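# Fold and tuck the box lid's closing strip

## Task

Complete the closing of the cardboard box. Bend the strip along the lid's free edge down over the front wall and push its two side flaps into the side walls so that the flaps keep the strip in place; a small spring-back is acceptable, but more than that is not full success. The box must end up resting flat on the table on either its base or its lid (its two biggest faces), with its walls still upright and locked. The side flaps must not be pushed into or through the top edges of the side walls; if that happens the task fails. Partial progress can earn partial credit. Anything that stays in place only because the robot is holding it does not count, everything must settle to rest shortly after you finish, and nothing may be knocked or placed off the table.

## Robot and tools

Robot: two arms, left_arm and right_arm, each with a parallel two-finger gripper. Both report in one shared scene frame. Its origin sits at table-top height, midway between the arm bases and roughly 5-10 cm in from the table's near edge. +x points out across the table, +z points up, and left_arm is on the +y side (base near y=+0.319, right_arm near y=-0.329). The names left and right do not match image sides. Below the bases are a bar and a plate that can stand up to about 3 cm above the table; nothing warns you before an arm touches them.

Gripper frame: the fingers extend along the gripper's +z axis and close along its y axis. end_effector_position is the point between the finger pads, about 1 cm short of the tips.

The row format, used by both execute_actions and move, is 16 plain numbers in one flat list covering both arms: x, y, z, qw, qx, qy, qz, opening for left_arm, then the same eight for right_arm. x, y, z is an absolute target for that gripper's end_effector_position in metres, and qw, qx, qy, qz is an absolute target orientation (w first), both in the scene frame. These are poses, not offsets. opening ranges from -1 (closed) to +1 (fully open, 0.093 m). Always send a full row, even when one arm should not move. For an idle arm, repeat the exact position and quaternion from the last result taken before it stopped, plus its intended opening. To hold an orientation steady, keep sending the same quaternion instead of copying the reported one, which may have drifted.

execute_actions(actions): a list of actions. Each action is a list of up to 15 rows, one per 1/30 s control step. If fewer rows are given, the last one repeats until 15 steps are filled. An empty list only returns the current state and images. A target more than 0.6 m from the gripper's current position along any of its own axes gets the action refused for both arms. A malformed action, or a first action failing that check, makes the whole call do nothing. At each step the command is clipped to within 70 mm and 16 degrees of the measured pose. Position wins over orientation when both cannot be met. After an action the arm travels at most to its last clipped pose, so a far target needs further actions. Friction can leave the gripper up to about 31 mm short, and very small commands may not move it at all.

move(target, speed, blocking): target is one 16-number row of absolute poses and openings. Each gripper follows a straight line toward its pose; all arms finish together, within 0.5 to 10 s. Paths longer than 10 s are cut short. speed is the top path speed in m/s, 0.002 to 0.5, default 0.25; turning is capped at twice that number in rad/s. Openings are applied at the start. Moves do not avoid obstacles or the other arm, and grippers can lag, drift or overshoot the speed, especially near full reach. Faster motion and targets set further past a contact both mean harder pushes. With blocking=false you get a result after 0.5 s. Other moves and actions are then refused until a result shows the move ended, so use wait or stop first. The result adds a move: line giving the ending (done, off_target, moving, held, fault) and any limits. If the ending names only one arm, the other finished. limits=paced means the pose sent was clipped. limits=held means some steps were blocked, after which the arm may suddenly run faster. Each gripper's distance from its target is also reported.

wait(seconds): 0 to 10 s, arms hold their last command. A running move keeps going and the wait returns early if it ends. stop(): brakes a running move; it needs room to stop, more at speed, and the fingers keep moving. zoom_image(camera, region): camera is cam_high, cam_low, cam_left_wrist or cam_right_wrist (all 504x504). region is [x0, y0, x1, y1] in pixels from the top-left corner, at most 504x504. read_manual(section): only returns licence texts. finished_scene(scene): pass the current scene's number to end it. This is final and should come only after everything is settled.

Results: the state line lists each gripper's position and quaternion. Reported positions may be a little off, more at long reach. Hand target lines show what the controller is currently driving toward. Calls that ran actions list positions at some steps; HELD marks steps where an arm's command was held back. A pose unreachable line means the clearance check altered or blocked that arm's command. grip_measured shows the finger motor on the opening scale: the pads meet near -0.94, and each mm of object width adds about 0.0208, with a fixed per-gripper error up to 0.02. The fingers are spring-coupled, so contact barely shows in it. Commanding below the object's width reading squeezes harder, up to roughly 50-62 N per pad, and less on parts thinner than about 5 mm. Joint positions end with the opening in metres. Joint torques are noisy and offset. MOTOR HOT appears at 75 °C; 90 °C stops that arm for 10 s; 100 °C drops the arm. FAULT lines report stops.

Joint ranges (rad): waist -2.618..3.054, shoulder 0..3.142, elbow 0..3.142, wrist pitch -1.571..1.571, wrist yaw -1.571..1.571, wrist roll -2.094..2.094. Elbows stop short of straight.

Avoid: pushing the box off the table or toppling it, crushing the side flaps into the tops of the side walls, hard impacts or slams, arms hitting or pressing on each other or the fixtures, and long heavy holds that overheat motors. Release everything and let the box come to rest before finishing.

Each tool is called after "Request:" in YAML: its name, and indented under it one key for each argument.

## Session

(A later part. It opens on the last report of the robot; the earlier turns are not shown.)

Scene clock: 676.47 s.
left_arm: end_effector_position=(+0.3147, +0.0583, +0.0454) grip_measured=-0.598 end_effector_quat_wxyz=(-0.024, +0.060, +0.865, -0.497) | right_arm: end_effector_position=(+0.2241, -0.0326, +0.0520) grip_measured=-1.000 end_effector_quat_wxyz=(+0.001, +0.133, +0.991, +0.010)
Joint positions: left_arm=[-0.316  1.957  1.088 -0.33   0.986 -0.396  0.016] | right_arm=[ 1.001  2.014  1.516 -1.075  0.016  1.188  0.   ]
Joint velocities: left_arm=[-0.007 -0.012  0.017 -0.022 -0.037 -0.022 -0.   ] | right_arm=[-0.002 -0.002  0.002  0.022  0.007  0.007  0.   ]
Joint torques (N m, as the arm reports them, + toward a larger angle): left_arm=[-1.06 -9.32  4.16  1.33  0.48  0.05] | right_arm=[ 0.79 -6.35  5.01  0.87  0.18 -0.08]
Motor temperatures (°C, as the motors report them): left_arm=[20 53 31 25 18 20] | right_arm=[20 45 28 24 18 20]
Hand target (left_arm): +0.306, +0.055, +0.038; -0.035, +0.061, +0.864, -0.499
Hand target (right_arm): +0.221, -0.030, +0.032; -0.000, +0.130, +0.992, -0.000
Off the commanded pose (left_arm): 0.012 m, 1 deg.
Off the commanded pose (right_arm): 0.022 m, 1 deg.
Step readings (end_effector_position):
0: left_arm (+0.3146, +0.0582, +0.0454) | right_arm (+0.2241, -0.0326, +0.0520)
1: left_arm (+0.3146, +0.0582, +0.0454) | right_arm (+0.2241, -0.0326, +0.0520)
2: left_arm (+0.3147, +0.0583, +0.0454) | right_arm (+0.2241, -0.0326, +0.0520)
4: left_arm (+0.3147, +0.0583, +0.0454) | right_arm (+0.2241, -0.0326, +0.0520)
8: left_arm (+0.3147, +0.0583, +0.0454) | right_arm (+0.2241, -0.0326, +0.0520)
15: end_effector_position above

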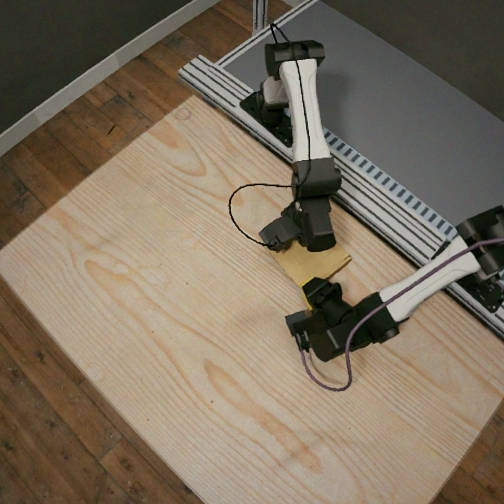

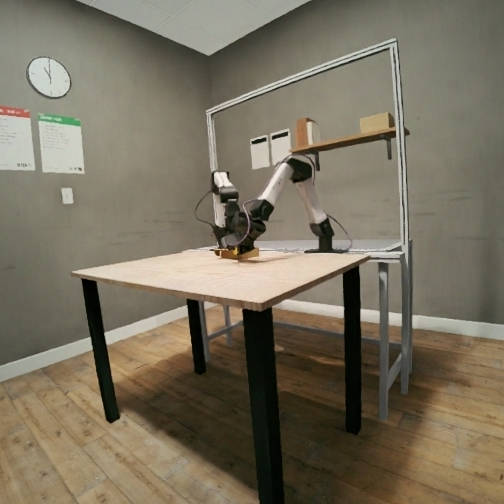

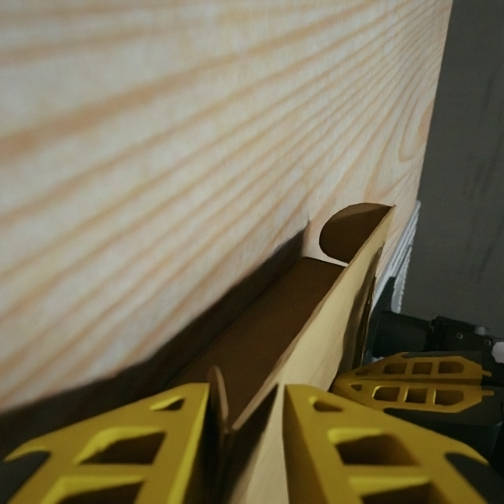

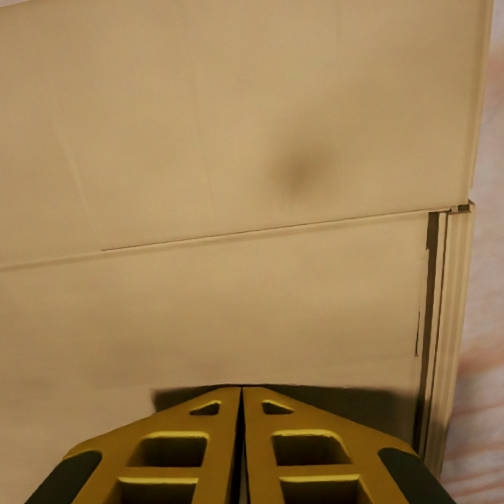

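Request:
execute_actions:
  actions:
    - [[0.306,0.055,0.038,-0.0349,0.0604,0.8639,-0.4988,-0.65, 0.221,-0.029,0.031,0,0.13,0.9915,0,-1]]

Request:
zoom_image:
  camera: "cam_left_wrist"
  region: [120, 260, 400, 504]

Scene clock: 681.43 s.
left_arm: end_effector_position=(+0.3145, +0.0584, +0.0440) grip_measured=-0.648 end_effector_quat_wxyz=(-0.025, +0.059, +0.866, -0.496) | right_arm: end_effector_position=(+0.2241, -0.0326, +0.0520) grip_measured=-1.000 end_effector_quat_wxyz=(+0.002, +0.133, +0.991, +0.010)
Joint positions: left_arm=[-0.316  1.961  1.088 -0.33   0.985 -0.396  0.014] | right_arm=[ 1.001  2.014  1.516 -1.075  0.016  1.188  0.   ]
Joint velocities: left_arm=[-0.002  0.007  0.002  0.051 -0.022 -0.007 -0.   ] | right_arm=[-0.007  0.002 -0.012  0.007  0.081  0.007  0.   ]
Joint torques (N m, as the arm reports them, + toward a larger angle): left_arm=[-1.01 -9.56  4.2   1.3   0.48  0.03] | right_arm=[ 0.81 -6.37  5.    0.86  0.18 -0.08]
Motor temperatures (°C, as the motors report them): left_arm=[20 52 31 25 18 20] | right_arm=[20 45 28 24 18 20]
Hand target (left_arm): +0.306, +0.055, +0.038; -0.035, +0.061, +0.864, -0.499
Hand target (right_arm): +0.221, -0.030, +0.032; -0.000, +0.130, +0.992, -0.000
Off the commanded pose (left_arm): 0.011 m, 1 deg.
Off the commanded pose (right_arm): 0.022 m, 1 deg.
Step readings (end_effector_position):
0: left_arm (+0.3147, +0.0583, +0.0454) | right_arm (+0.2241, -0.0326, +0.0520)
1: left_arm (+0.3147, +0.0583, +0.0453) | right_arm (+0.2241, -0.0326, +0.0520)
2: left_arm (+0.3147, +0.0583, +0.0453) | right_arm (+0.2241, -0.0326, +0.0520)
4: left_arm (+0.3146, +0.0583, +0.0446) | right_arm (+0.2241, -0.0326, +0.0520)
8: left_arm (+0.3145, +0.0584, +0.0440) | right_arm (+0.2241, -0.0326, +0.0520)
15: end_effector_position above

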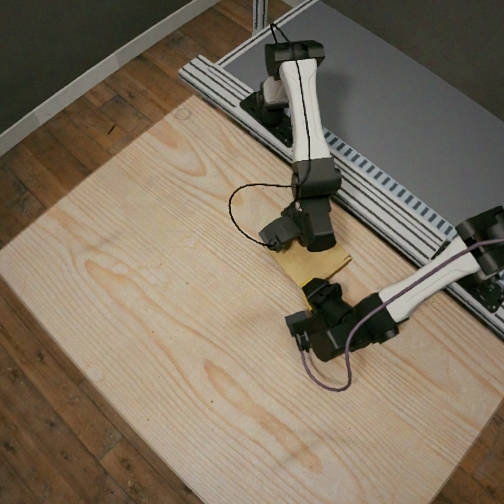

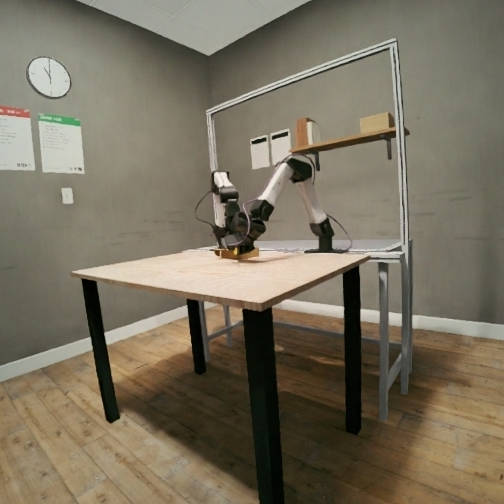

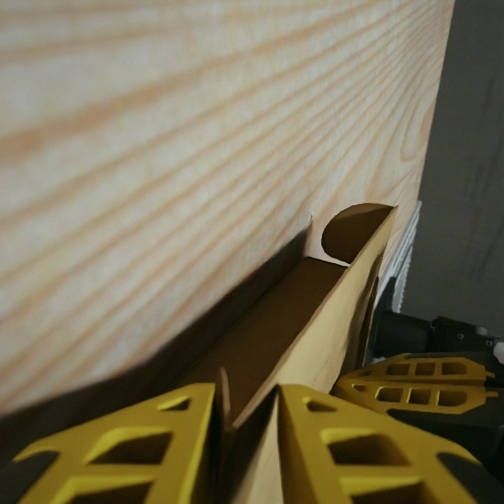

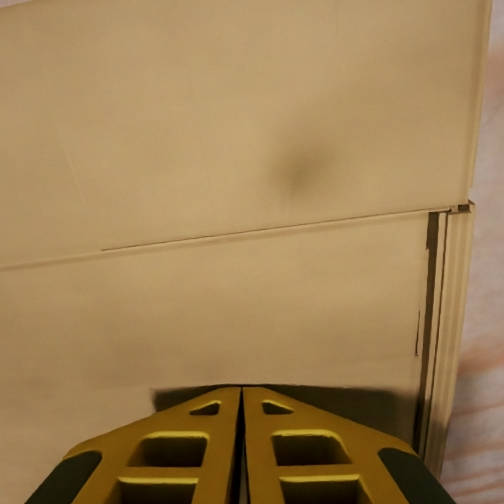

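Region (120, 260, 400, 504) of cam_left_wrist's 504x504 image, scaled by 1.800, with more detail than that image has; it fills the top 439 rows of this view, and the rest is white.

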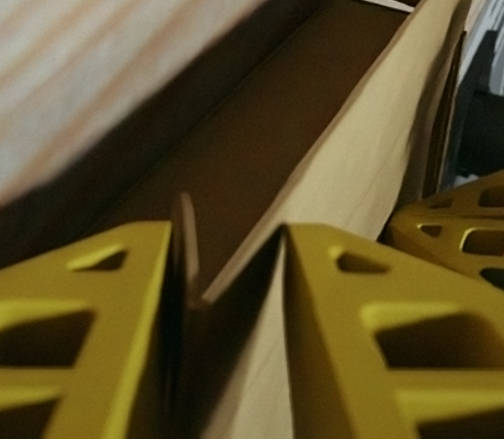

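Request:
execute_actions:
  actions:
    - [[0.306,0.055,0.038,-0.0349,0.0604,0.8639,-0.4988,-0.675, 0.221,-0.029,0.031,0,0.13,0.9915,0,-1]]

Request:
zoom_image:
  camera: "cam_left_wrist"
  region: [120, 260, 400, 504]

Scene clock: 686.30 s.
left_arm: end_effector_position=(+0.3145, +0.0584, +0.0440) grip_measured=-0.673 end_effector_quat_wxyz=(-0.025, +0.059, +0.866, -0.496) | right_arm: end_effector_position=(+0.2241, -0.0326, +0.0520) grip_measured=-1.000 end_effector_quat_wxyz=(+0.002, +0.133, +0.991, +0.010)
Joint positions: left_arm=[-0.316  1.961  1.088 -0.33   0.984 -0.396  0.013] | right_arm=[ 1.001  2.014  1.516 -1.075  0.016  1.188  0.   ]
Joint velocities: left_arm=[ 0.012 -0.002 -0.012  0.037  0.007 -0.022 -0.   ] | right_arm=[ 0.002 -0.012 -0.017 -0.022  0.022  0.037  0.   ]
Joint torques (N m, as the arm reports them, + toward a larger angle): left_arm=[-1.17 -9.63  4.22  1.3   0.49  0.  ] | right_arm=[ 0.8  -6.36  5.05  0.86  0.18 -0.08]
Motor temperatures (°C, as the motors report them): left_arm=[20 52 31 25 19 20] | right_arm=[20 45 27 24 18 20]
Hand target (left_arm): +0.306, +0.055, +0.038; -0.035, +0.061, +0.864, -0.499
Hand target (right_arm): +0.221, -0.030, +0.032; -0.000, +0.130, +0.992, -0.000
Off the commanded pose (left_arm): 0.011 m, 1 deg.
Off the commanded pose (right_arm): 0.022 m, 1 deg.
Step readings (end_effector_position):
0: left_arm (+0.3145, +0.0584, +0.0440) | right_arm (+0.2241, -0.0326, +0.0520)
1: left_arm (+0.3145, +0.0584, +0.0440) | right_arm (+0.2241, -0.0326, +0.0520)
2: left_arm (+0.3145, +0.0584, +0.0440) | right_arm (+0.2241, -0.0326, +0.0520)
4: left_arm (+0.3145, +0.0584, +0.0440) | right_arm (+0.2241, -0.0326, +0.0520)
8: left_arm (+0.3145, +0.0584, +0.0440) | right_arm (+0.2241, -0.0326, +0.0520)
15: end_effector_position above

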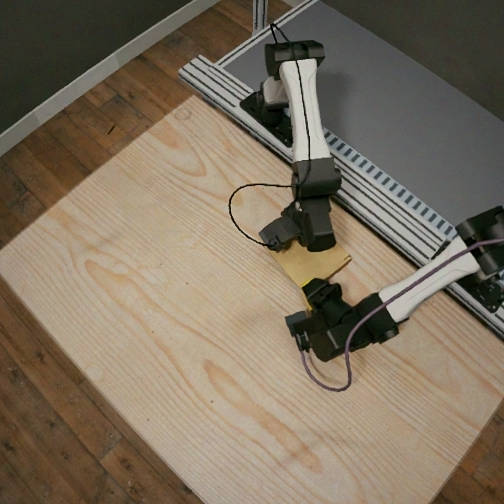

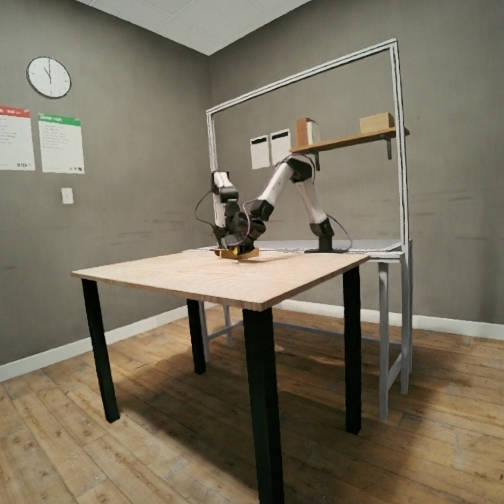

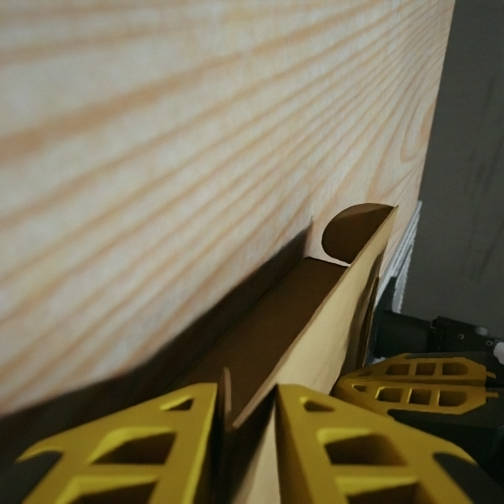

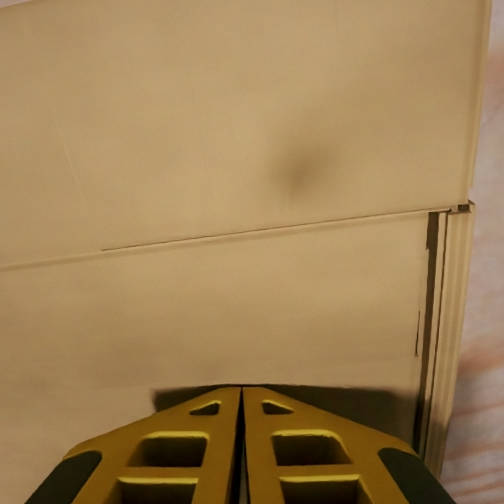

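Region (120, 260, 400, 504) of cam_left_wrist's 504x504 image, scaled by 1.800, with more detail than that image has; it fills the top 439 rows of this view, and the rest is white.

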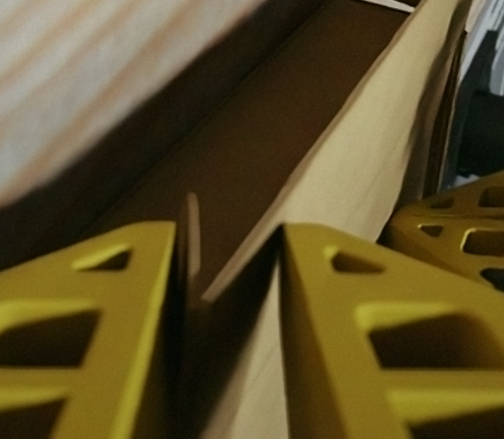

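Request:
execute_actions:
  actions:
    - [[0.308,0.056,0.040,-0.0349,0.0604,0.8639,-0.4988,-0.5, 0.221,-0.029,0.031,0,0.13,0.9915,0,-1]]
    - [[0.310,0.058,0.040,-0.0349,0.0604,0.8639,-0.4988,-0.3, 0.221,-0.029,0.031,0,0.13,0.9915,0,-1]]

Request:
move:
  target: [0.318,0.112,0.044,-0.0349,0.0604,0.8639,-0.4988,-0.3, 0.221,-0.029,0.031,0,0.13,0.9915,0,-1]
  speed: 0.03

Request:
zoom_image:
  camera: "cam_left_wrist"
  region: [130, 160, 420, 450]

Scene clock: 696.77 s.
left_arm: end_effector_position=(+0.3145, +0.0584, +0.0440) grip_measured=-0.302 end_effector_quat_wxyz=(-0.025, +0.060, +0.866, -0.496) | right_arm: end_effector_position=(+0.2241, -0.0326, +0.0520) grip_measured=-1.000 end_effector_quat_wxyz=(+0.002, +0.133, +0.991, +0.010)
Joint positions: left_arm=[-0.316  1.961  1.088 -0.33   0.984 -0.395  0.031] | right_arm=[ 1.001  2.014  1.516 -1.075  0.016  1.188  0.   ]
Joint velocities: left_arm=[-0.002 -0.032 -0.002 -0.022 -0.11  -0.037 -0.   ] | right_arm=[-0.002 -0.012 -0.002  0.022  0.022 -0.037  0.   ]
Joint torques (N m, as the arm reports them, + toward a larger angle): left_arm=[-0.29 -9.14  5.97  1.02  0.53  0.19] | right_arm=[ 0.83 -6.36  5.    0.87  0.18 -0.08]
Motor temperatures (°C, as the motors report them): left_arm=[20 52 31 25 19 20] | right_arm=[20 45 27 23 18 20]
Hand target (left_arm): +0.310, +0.058, +0.040; -0.035, +0.060, +0.864, -0.499
Hand target (right_arm): +0.221, -0.030, +0.032; -0.000, +0.130, +0.992, -0.000
Off the commanded pose (left_arm): 0.006 m, 1 deg.
Off the commanded pose (right_arm): 0.022 m, 1 deg.
Step readings (end_effector_position; steps 1 to 15: 1st action; 16 to 30: 2nd action):
0: left_arm (+0.3145, +0.0584, +0.0440) | right_arm (+0.2241, -0.0326, +0.0520)
1: left_arm (+0.3145, +0.0584, +0.0440) | right_arm (+0.2241, -0.0326, +0.0520)
2: left_arm (+0.3145, +0.0584, +0.0440) | right_arm (+0.2241, -0.0326, +0.0520)
4: left_arm (+0.3145, +0.0584, +0.0440) | right_arm (+0.2241, -0.0326, +0.0520)
8: left_arm (+0.3145, +0.0584, +0.0440) | right_arm (+0.2241, -0.0326, +0.0520)
15: left_arm (+0.3145, +0.0584, +0.0440) | right_arm (+0.2241, -0.0326, +0.0520)
16: left_arm (+0.3145, +0.0584, +0.0440) | right_arm (+0.2241, -0.0326, +0.0520)
17: left_arm (+0.3145, +0.0584, +0.0440) | right_arm (+0.2241, -0.0326, +0.0520)
19: left_arm (+0.3145, +0.0584, +0.0440) | right_arm (+0.2241, -0.0326, +0.0520)
23: left_arm (+0.3145, +0.0584, +0.0440) | right_arm (+0.2241, -0.0326, +0.0520)
30: end_effector_position above

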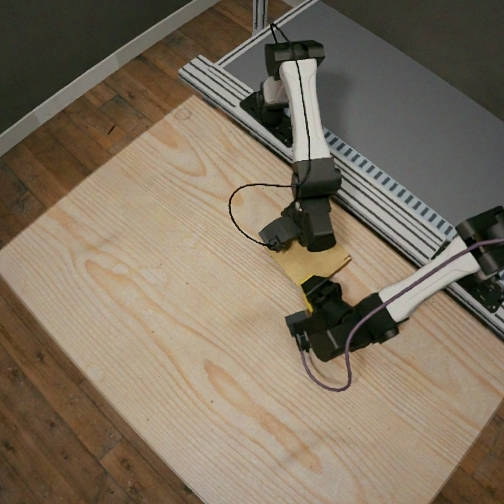

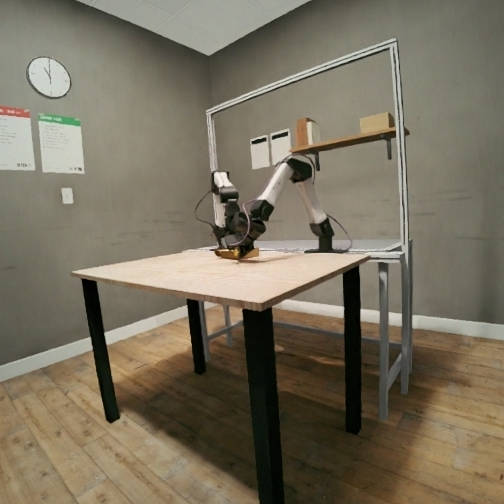

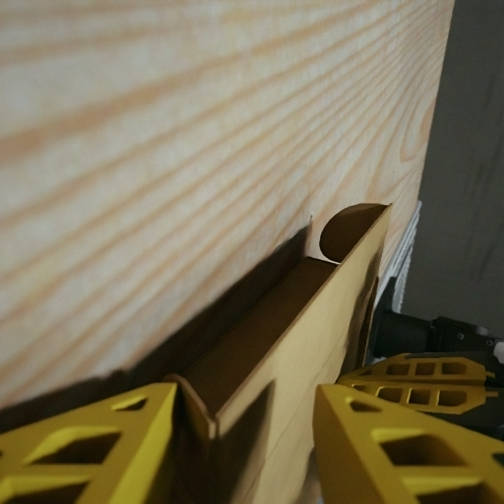

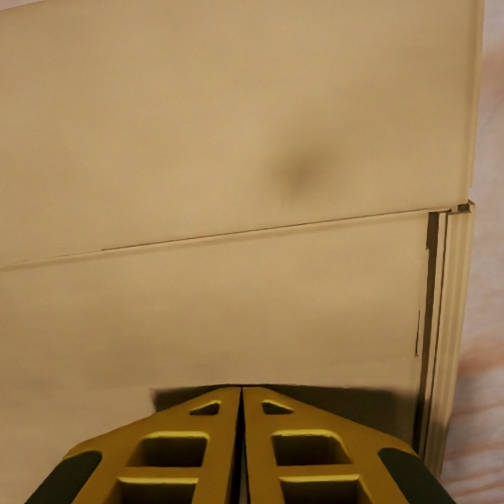

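Scene clock: 698.93 s.
left_arm: end_effector_position=(+0.3111, +0.1122, +0.0386) grip_measured=-0.302 end_effector_quat_wxyz=(-0.039, +0.058, +0.867, -0.493) | right_arm: end_effector_position=(+0.2241, -0.0326, +0.0520) grip_measured=-1.000 end_effector_quat_wxyz=(+0.001, +0.133, +0.991, +0.010)
Joint positions: left_arm=[-0.168  1.977  1.115 -0.611  1.019 -0.107  0.031] | right_arm=[ 1.001  2.014  1.516 -1.075  0.016  1.188  0.   ]
Joint velocities: left_arm=[-0.007 -0.012 -0.012 -0.051 -0.007  0.066  0.001] | right_arm=[-0.002  0.002 -0.012  0.022 -0.037 -0.037  0.   ]
Joint torques (N m, as the arm reports them, + toward a larger angle): left_arm=[ 0.35 -9.09  8.57  0.42  0.57  0.17] | right_arm=[ 0.77 -6.34  5.    0.86  0.19 -0.08]
Motor temperatures (°C, as the motors report them): left_arm=[20 52 31 25 19 20] | right_arm=[20 45 27 23 18 20]
Hand target (left_arm): +0.317, +0.112, +0.044; -0.036, +0.061, +0.864, -0.498
Hand target (right_arm): +0.221, -0.030, +0.032; -0.000, +0.130, +0.992, -0.000
Off the commanded pose (left_arm): 0.009 m, 1 deg.
Off the commanded pose (right_arm): 0.022 m, 1 deg.
move: off_target (right_arm)

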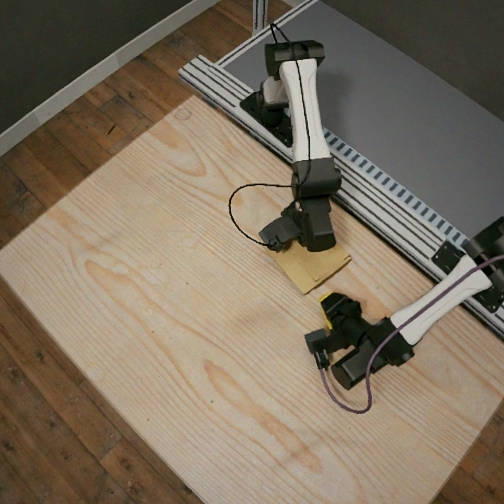

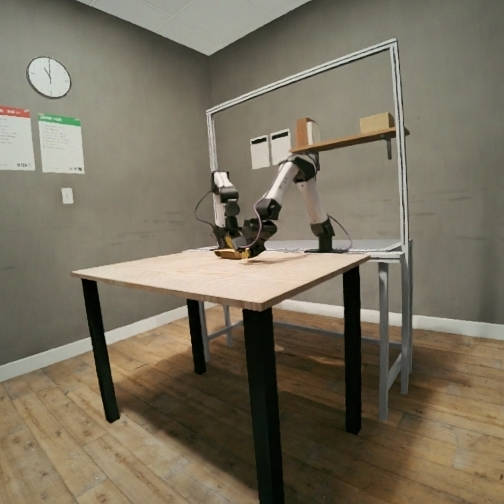

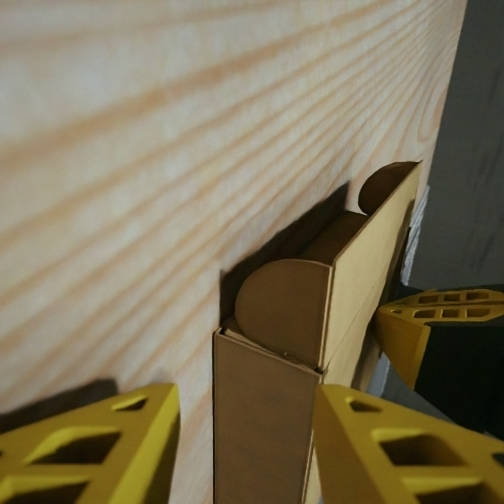

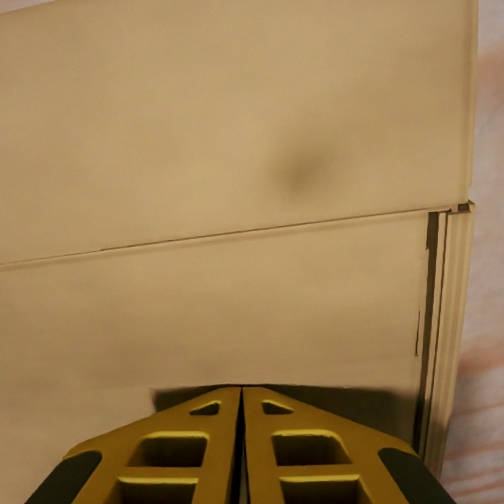

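Region (130, 160, 420, 450) of cam_left_wrist's 504x504 image, scaled by 1.738, with more detail than that image has.

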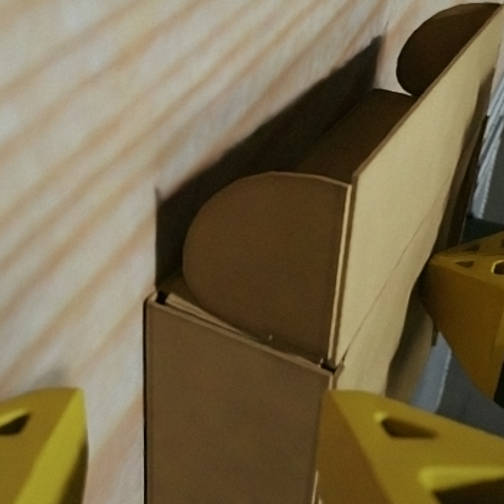

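Request:
move:
  target: [0.330,0.082,0.043,-0.0349,0.0604,0.8639,-0.4988,-0.2, 0.221,-0.029,0.031,0,0.13,0.9915,0,-1]
  speed: 0.02

Request:
zoom_image:
  camera: "cam_left_wrist"
  region: [130, 200, 434, 504]

Scene clock: 728.07 s.
left_arm: end_effector_position=(+0.3218, +0.0885, +0.0385) grip_measured=-0.202 end_effector_quat_wxyz=(-0.046, +0.051, +0.866, -0.495) | right_arm: end_effector_position=(+0.2241, -0.0326, +0.0520) grip_measured=-1.000 end_effector_quat_wxyz=(+0.001, +0.133, +0.991, +0.010)
Joint positions: left_arm=[-0.226  2.015  1.163 -0.537  1.02  -0.228  0.035] | right_arm=[ 1.001  2.014  1.516 -1.075  0.016  1.188  0.   ]
Joint velocities: left_arm=[-0.007  0.012 -0.007 -0.081 -0.051 -0.081 -0.001] | right_arm=[-0.017  0.007 -0.007 -0.037  0.037 -0.037  0.   ]
Joint torques (N m, as the arm reports them, + toward a larger angle): left_arm=[-0.81 -9.73  8.53  0.97  0.45  0.02] | right_arm=[ 0.78 -6.35  5.02  0.87  0.19 -0.08]
Motor temperatures (°C, as the motors report them): left_arm=[20 50 34 23 19 20] | right_arm=[20 45 27 23 18 20]
Hand target (left_arm): +0.330, +0.083, +0.043; -0.034, +0.060, +0.864, -0.499
Hand target (right_arm): +0.221, -0.030, +0.032; -0.000, +0.130, +0.992, -0.000
Off the commanded pose (left_arm): 0.011 m, 2 deg.
Off the commanded pose (right_arm): 0.022 m, 1 deg.
move: off_target (left_arm, right_arm)

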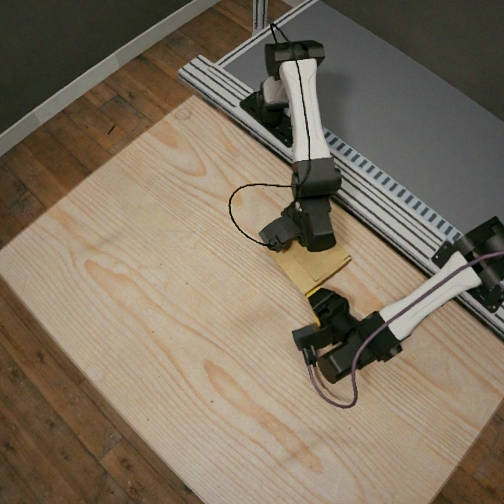

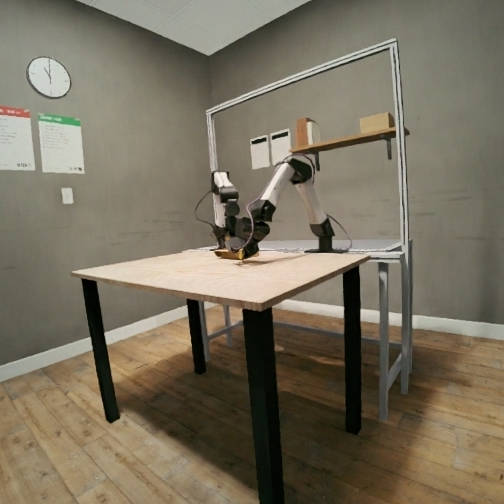

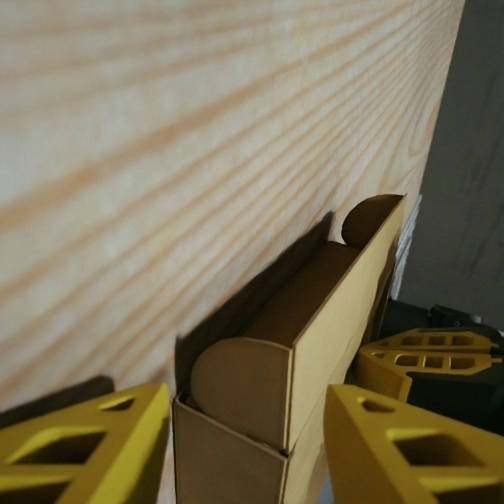

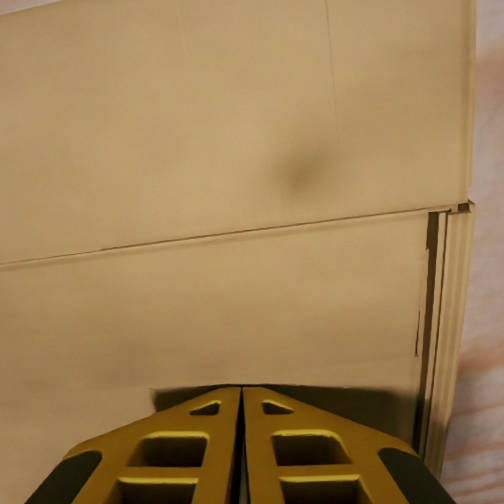

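Region (130, 200, 434, 504) of cam_left_wrist's 504x504 image, scaled by 1.658, with more detail than that image has.

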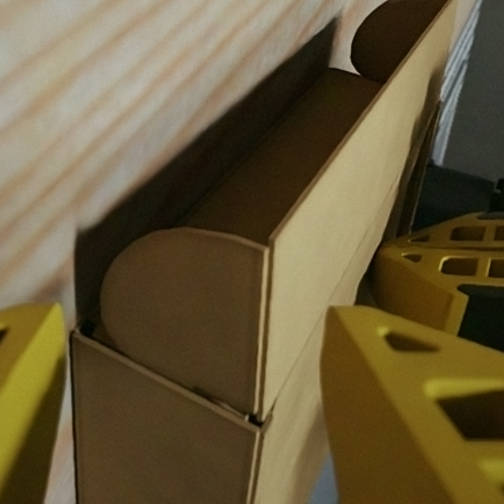

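Request:
move:
  target: [0.329,0.069,0.040,-0.0349,0.0604,0.8639,-0.4988,-0.2, 0.221,-0.029,0.031,0,0.13,0.9915,0,-1]
  speed: 0.012

Request:
zoom_image:
  camera: "cam_left_wrist"
  region: [130, 200, 434, 504]

Scene clock: 741.57 s.
left_arm: end_effector_position=(+0.3242, +0.0738, +0.0411) grip_measured=-0.202 end_effector_quat_wxyz=(-0.041, +0.055, +0.863, -0.500) | right_arm: end_effector_position=(+0.2241, -0.0326, +0.0520) grip_measured=-1.000 end_effector_quat_wxyz=(+0.001, +0.133, +0.991, +0.010)
Joint positions: left_arm=[-0.262  2.015  1.163 -0.465  1.02  -0.294  0.035] | right_arm=[ 1.001  2.014  1.516 -1.075  0.016  1.188  0.   ]
Joint velocities: left_arm=[ 0.002 -0.017 -0.002 -0.125  0.037  0.007  0.001] | right_arm=[-0.002 -0.007 -0.007 -0.022 -0.022 -0.007  0.   ]
Joint torques (N m, as the arm reports them, + toward a larger angle): left_arm=[-0.79 -9.41  7.63  1.07  0.36  0.02] | right_arm=[ 0.77 -6.37  5.    0.87  0.18 -0.09]
Motor temperatures (°C, as the motors report them): left_arm=[20 51 34 23 19 20] | right_arm=[20 45 27 23 18 20]
Hand target (left_arm): +0.329, +0.069, +0.040; -0.035, +0.060, +0.864, -0.499
Hand target (right_arm): +0.221, -0.030, +0.032; -0.000, +0.130, +0.992, -0.000
Off the commanded pose (left_arm): 0.007 m, 1 deg.
Off the commanded pose (right_arm): 0.022 m, 1 deg.
move: off_target (right_arm)

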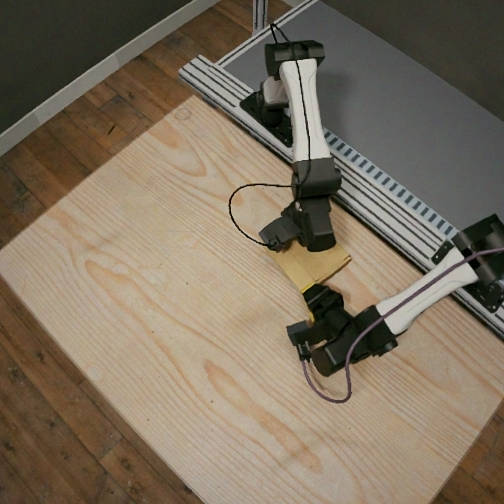

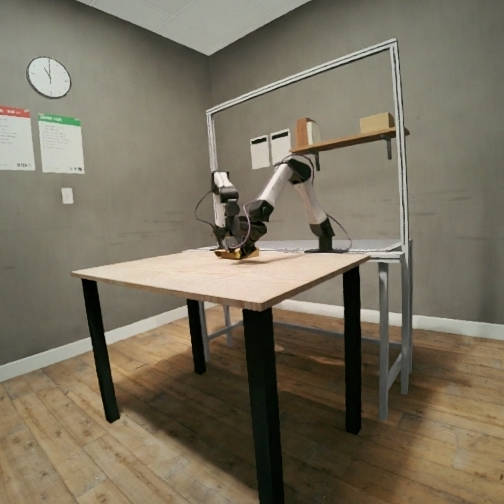

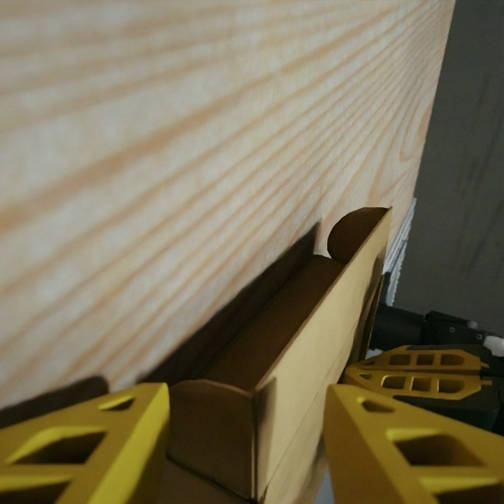

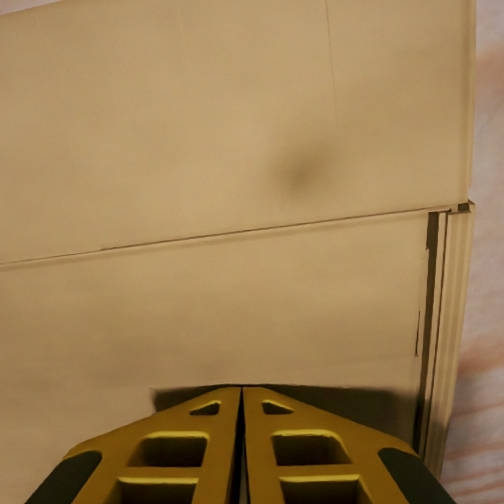

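Region (130, 200, 434, 504) of cam_left_wrist's 504x504 image, scaled by 1.658, with more detail than that image has.

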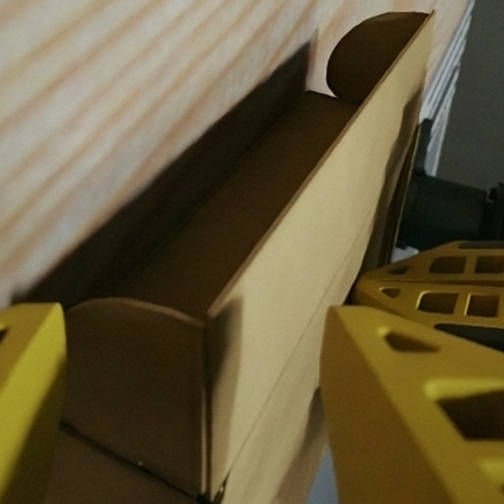

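Request:
move:
  target: [0.314,0.071,0.026,-0.0349,0.0604,0.8639,-0.4988,-0.2, 0.221,-0.029,0.031,0,0.13,0.9915,0,-1]
  speed: 0.01

Request:
zoom_image:
  camera: "cam_left_wrist"
  region: [130, 200, 434, 504]

Scene clock: 751.13 s.
left_arm: end_effector_position=(+0.3201, +0.0725, +0.0318) grip_measured=-0.202 end_effector_quat_wxyz=(-0.031, +0.061, +0.862, -0.502) | right_arm: end_effector_position=(+0.2241, -0.0326, +0.0520) grip_measured=-1.000 end_effector_quat_wxyz=(+0.001, +0.133, +0.991, +0.010)
Joint positions: left_arm=[-0.268  2.015  1.111 -0.379  1.018 -0.306  0.035] | right_arm=[ 1.001  2.014  1.516 -1.075  0.016  1.188  0.   ]
Joint velocities: left_arm=[-0.007  0.007  0.007 -0.007  0.007 -0.007 -0.   ] | right_arm=[ 0.022 -0.017 -0.002 -0.007  0.022 -0.022  0.   ]
Joint torques (N m, as the arm reports them, + toward a larger angle): left_arm=[ -0.92 -10.4    4.06   1.09   0.36   0.  ] | right_arm=[ 0.83 -6.37  5.06  0.86  0.18 -0.08]
Motor temperatures (°C, as the motors report them): left_arm=[20 51 34 24 19 20] | right_arm=[20 45 27 23 18 20]
Hand target (left_arm): +0.314, +0.071, +0.026; -0.035, +0.060, +0.864, -0.499
Hand target (right_arm): +0.221, -0.030, +0.032; -0.000, +0.130, +0.992, -0.000
Off the commanded pose (left_arm): 0.009 m, 1 deg.
Off the commanded pose (right_arm): 0.022 m, 1 deg.
move: off_target (right_arm)

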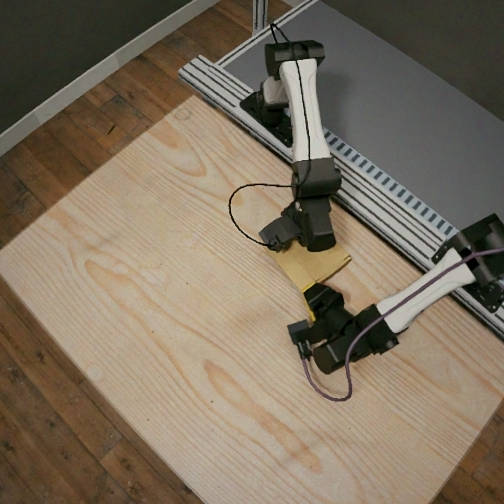

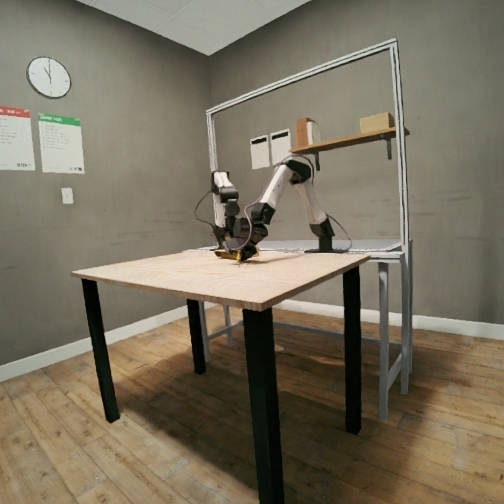

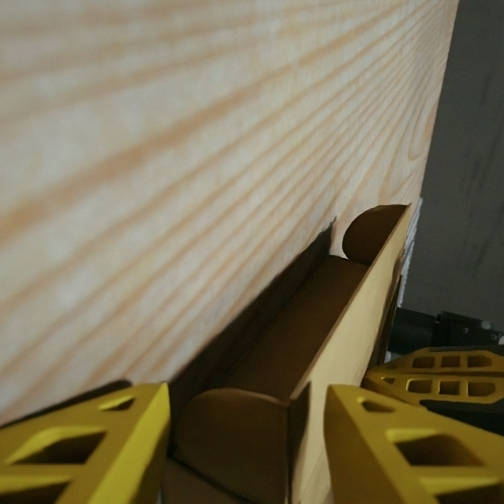

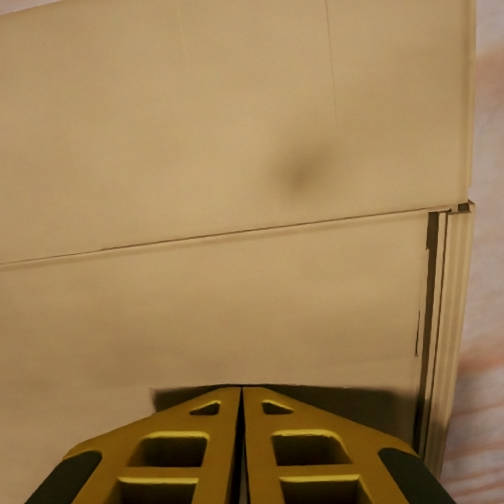

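Region (130, 200, 434, 504) of cam_left_wrist's 504x504 image, scaled by 1.658, with more detail than that image has.

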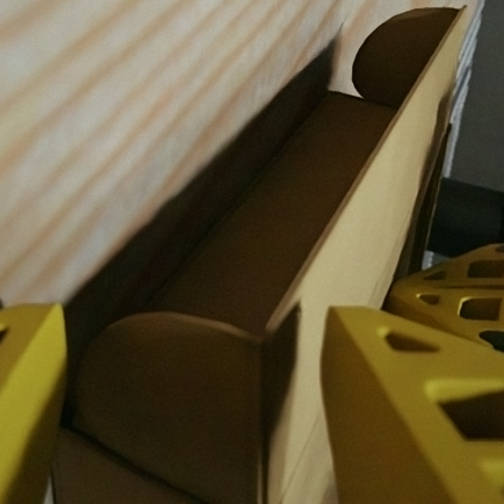

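Request:
execute_actions:
  actions:
    - [[0.314,0.071,0.026,-0.0349,0.0604,0.8639,-0.4988,-0.36, 0.221,-0.029,0.031,0,0.13,0.9915,0,-1]]
    - [[0.314,0.071,0.026,-0.0349,0.0604,0.8639,-0.4988,-0.46, 0.221,-0.029,0.031,0,0.13,0.9915,0,-1]]
    - [[0.314,0.071,0.026,-0.0349,0.0604,0.8639,-0.4988,-0.54, 0.221,-0.029,0.031,0,0.13,0.9915,0,-1]]

Request:
zoom_image:
  camera: "cam_left_wrist"
  region: [130, 200, 434, 504]

Scene clock: 766.07 s.
left_arm: end_effector_position=(+0.3207, +0.0720, +0.0320) grip_measured=-0.538 end_effector_quat_wxyz=(-0.029, +0.062, +0.862, -0.503) | right_arm: end_effector_position=(+0.2242, -0.0326, +0.0520) grip_measured=-1.000 end_effector_quat_wxyz=(+0.002, +0.133, +0.991, +0.010)
Joint positions: left_arm=[-0.269  2.015  1.111 -0.373  1.018 -0.307  0.019] | right_arm=[ 1.001  2.014  1.516 -1.075  0.016  1.188  0.   ]
Joint velocities: left_arm=[ 0.002 -0.012 -0.012 -0.051 -0.037  0.022 -0.001] | right_arm=[-0.017 -0.007 -0.012  0.007 -0.037  0.051  0.   ]
Joint torques (N m, as the arm reports them, + toward a larger angle): left_arm=[ -0.8  -10.37   4.11   1.06   0.36   0.03] | right_arm=[ 0.76 -6.34  5.03  0.86  0.18 -0.09]
Motor temperatures (°C, as the motors report them): left_arm=[20 51 33 24 19 20] | right_arm=[20 45 27 22 18 20]
Hand target (left_arm): +0.314, +0.071, +0.026; -0.035, +0.061, +0.864, -0.499
Hand target (right_arm): +0.221, -0.030, +0.032; -0.000, +0.130, +0.992, -0.000
Off the commanded pose (left_arm): 0.009 m, 1 deg.
Off the commanded pose (right_arm): 0.022 m, 1 deg.
Step readings (end_effector_position; steps 1 to 15: 1st action; 16 to 30: 2nd action; 31 to 45: 3rd action):
0: left_arm (+0.3205, +0.0724, +0.0319) | right_arm (+0.2241, -0.0326, +0.0520)
1: left_arm (+0.3205, +0.0724, +0.0319) | right_arm (+0.2241, -0.0326, +0.0520)
2: left_arm (+0.3205, +0.0724, +0.0319) | right_arm (+0.2241, -0.0326, +0.0520)
4: left_arm (+0.3205, +0.0724, +0.0319) | right_arm (+0.2241, -0.0326, +0.0520)
8: left_arm (+0.3205, +0.0724, +0.0319) | right_arm (+0.2241, -0.0326, +0.0520)
15: left_arm (+0.3205, +0.0724, +0.0319) | right_arm (+0.2241, -0.0326, +0.0520)
16: left_arm (+0.3205, +0.0724, +0.0319) | right_arm (+0.2241, -0.0326, +0.0520)
17: left_arm (+0.3206, +0.0723, +0.0319) | right_arm (+0.2241, -0.0326, +0.0520)
19: left_arm (+0.3207, +0.0723, +0.0319) | right_arm (+0.2241, -0.0326, +0.0520)
23: left_arm (+0.3207, +0.0723, +0.0319) | right_arm (+0.2241, -0.0326, +0.0520)
30: left_arm (+0.3208, +0.0723, +0.0320) | right_arm (+0.2241, -0.0326, +0.0520)
31: left_arm (+0.3208, +0.0723, +0.0320) | right_arm (+0.2241, -0.0326, +0.0520)
32: left_arm (+0.3207, +0.0722, +0.0320) | right_arm (+0.2242, -0.0326, +0.0520)
34: left_arm (+0.3207, +0.0720, +0.0320) | right_arm (+0.2242, -0.0326, +0.0520)
38: left_arm (+0.3207, +0.0720, +0.0320) | right_arm (+0.2242, -0.0326, +0.0520)
45: end_effector_position above

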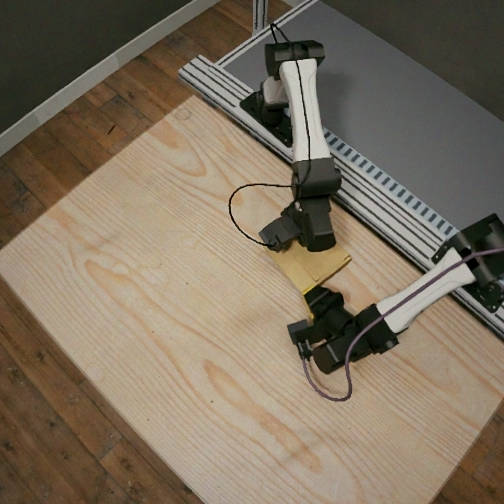

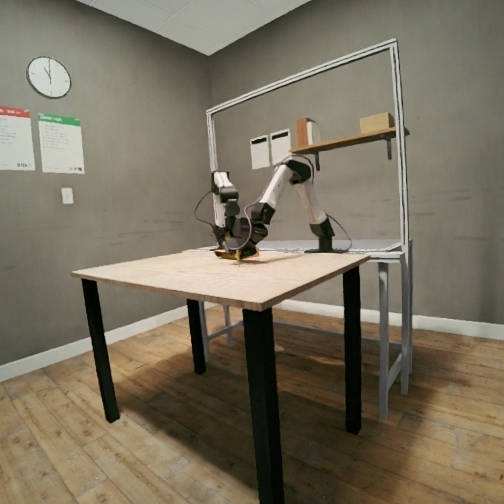

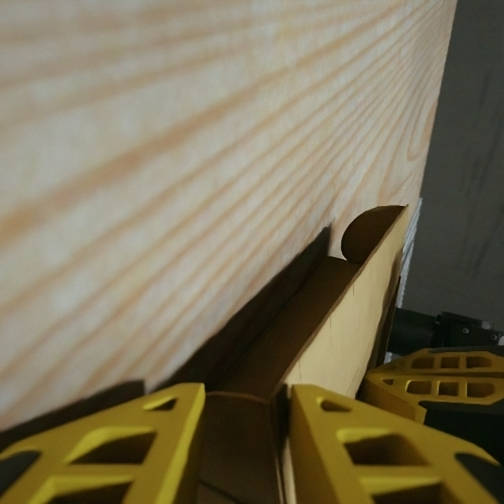

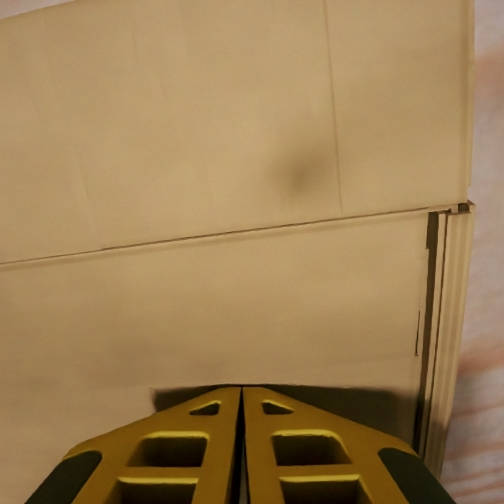

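Region (130, 200, 434, 504) of cam_left_wrist's 504x504 image, scaled by 1.658, with more detail than that image has.

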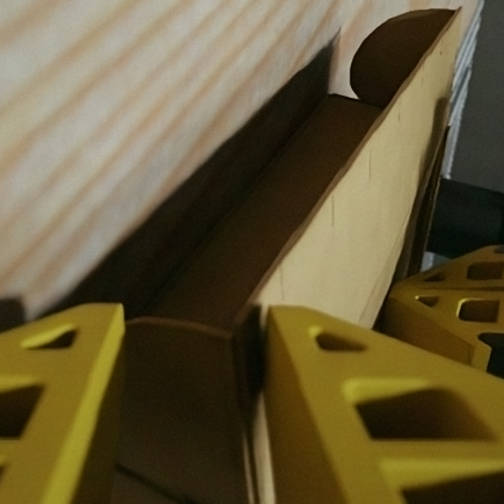

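Request:
move:
  target: [0.312,0.072,0.019,-0.0349,0.0604,0.8639,-0.4988,-0.54, 0.221,-0.029,0.031,0,0.13,0.9915,0,-1]
  speed: 0.008

Request:
zoom_image:
  camera: "cam_left_wrist"
  region: [130, 180, 454, 504]

Scene clock: 776.27 s.
left_arm: end_effector_position=(+0.3222, +0.0715, +0.0307) grip_measured=-0.538 end_effector_quat_wxyz=(-0.019, +0.068, +0.860, -0.505) | right_arm: end_effector_position=(+0.2242, -0.0326, +0.0520) grip_measured=-1.000 end_effector_quat_wxyz=(+0.002, +0.133, +0.991, +0.010)
Joint positions: left_arm=[-0.269  2.015  1.099 -0.339  1.018 -0.307  0.019] | right_arm=[ 1.001  2.014  1.516 -1.075  0.016  1.188  0.   ]
Joint velocities: left_arm=[-0.002  0.007 -0.012  0.022 -0.022  0.007  0.001] | right_arm=[ 0.007 -0.002  0.007  0.007 -0.007 -0.037  0.   ]
Joint torques (N m, as the arm reports them, + toward a larger angle): left_arm=[-0.67 -9.44  3.64  1.04  0.34  0.03] | right_arm=[ 0.77 -6.35  4.99  0.87  0.17 -0.08]
Motor temperatures (°C, as the motors report them): left_arm=[20 52 32 24 19 20] | right_arm=[20 45 27 22 18 20]
Hand target (left_arm): +0.312, +0.072, +0.019; -0.035, +0.061, +0.864, -0.499
Hand target (right_arm): +0.221, -0.030, +0.032; -0.000, +0.130, +0.992, -0.000
Off the commanded pose (left_arm): 0.016 m, 2 deg.
Off the commanded pose (right_arm): 0.022 m, 1 deg.
move: off_target (left_arm, right_arm)

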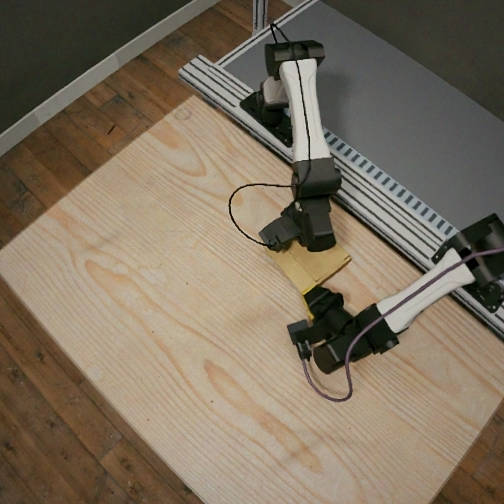

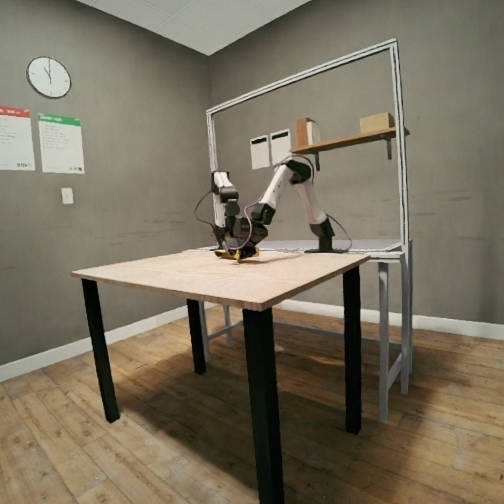

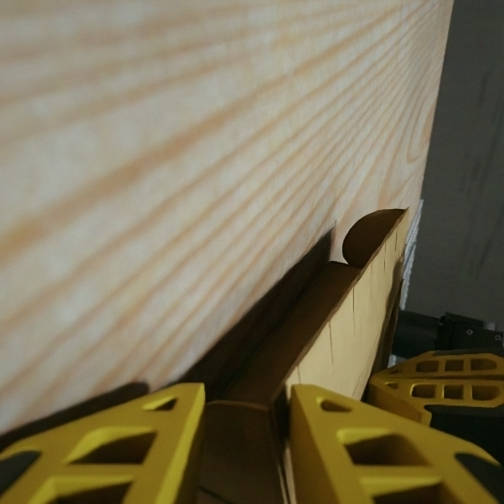

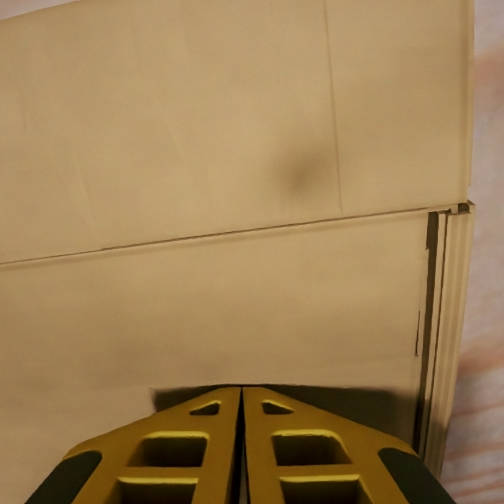

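Region (130, 180, 454, 504) of cam_left_wrist's 504x504 image, scaled by 1.556, with more detail than that image has.

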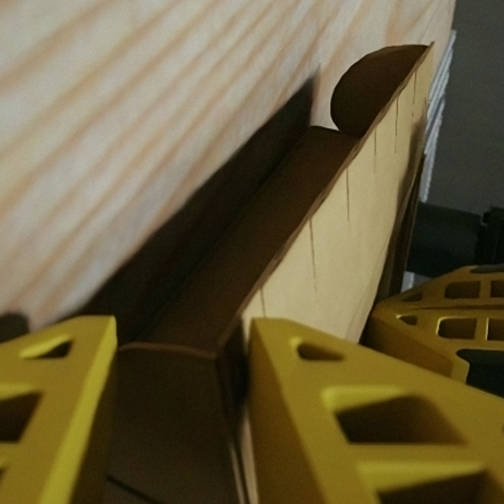

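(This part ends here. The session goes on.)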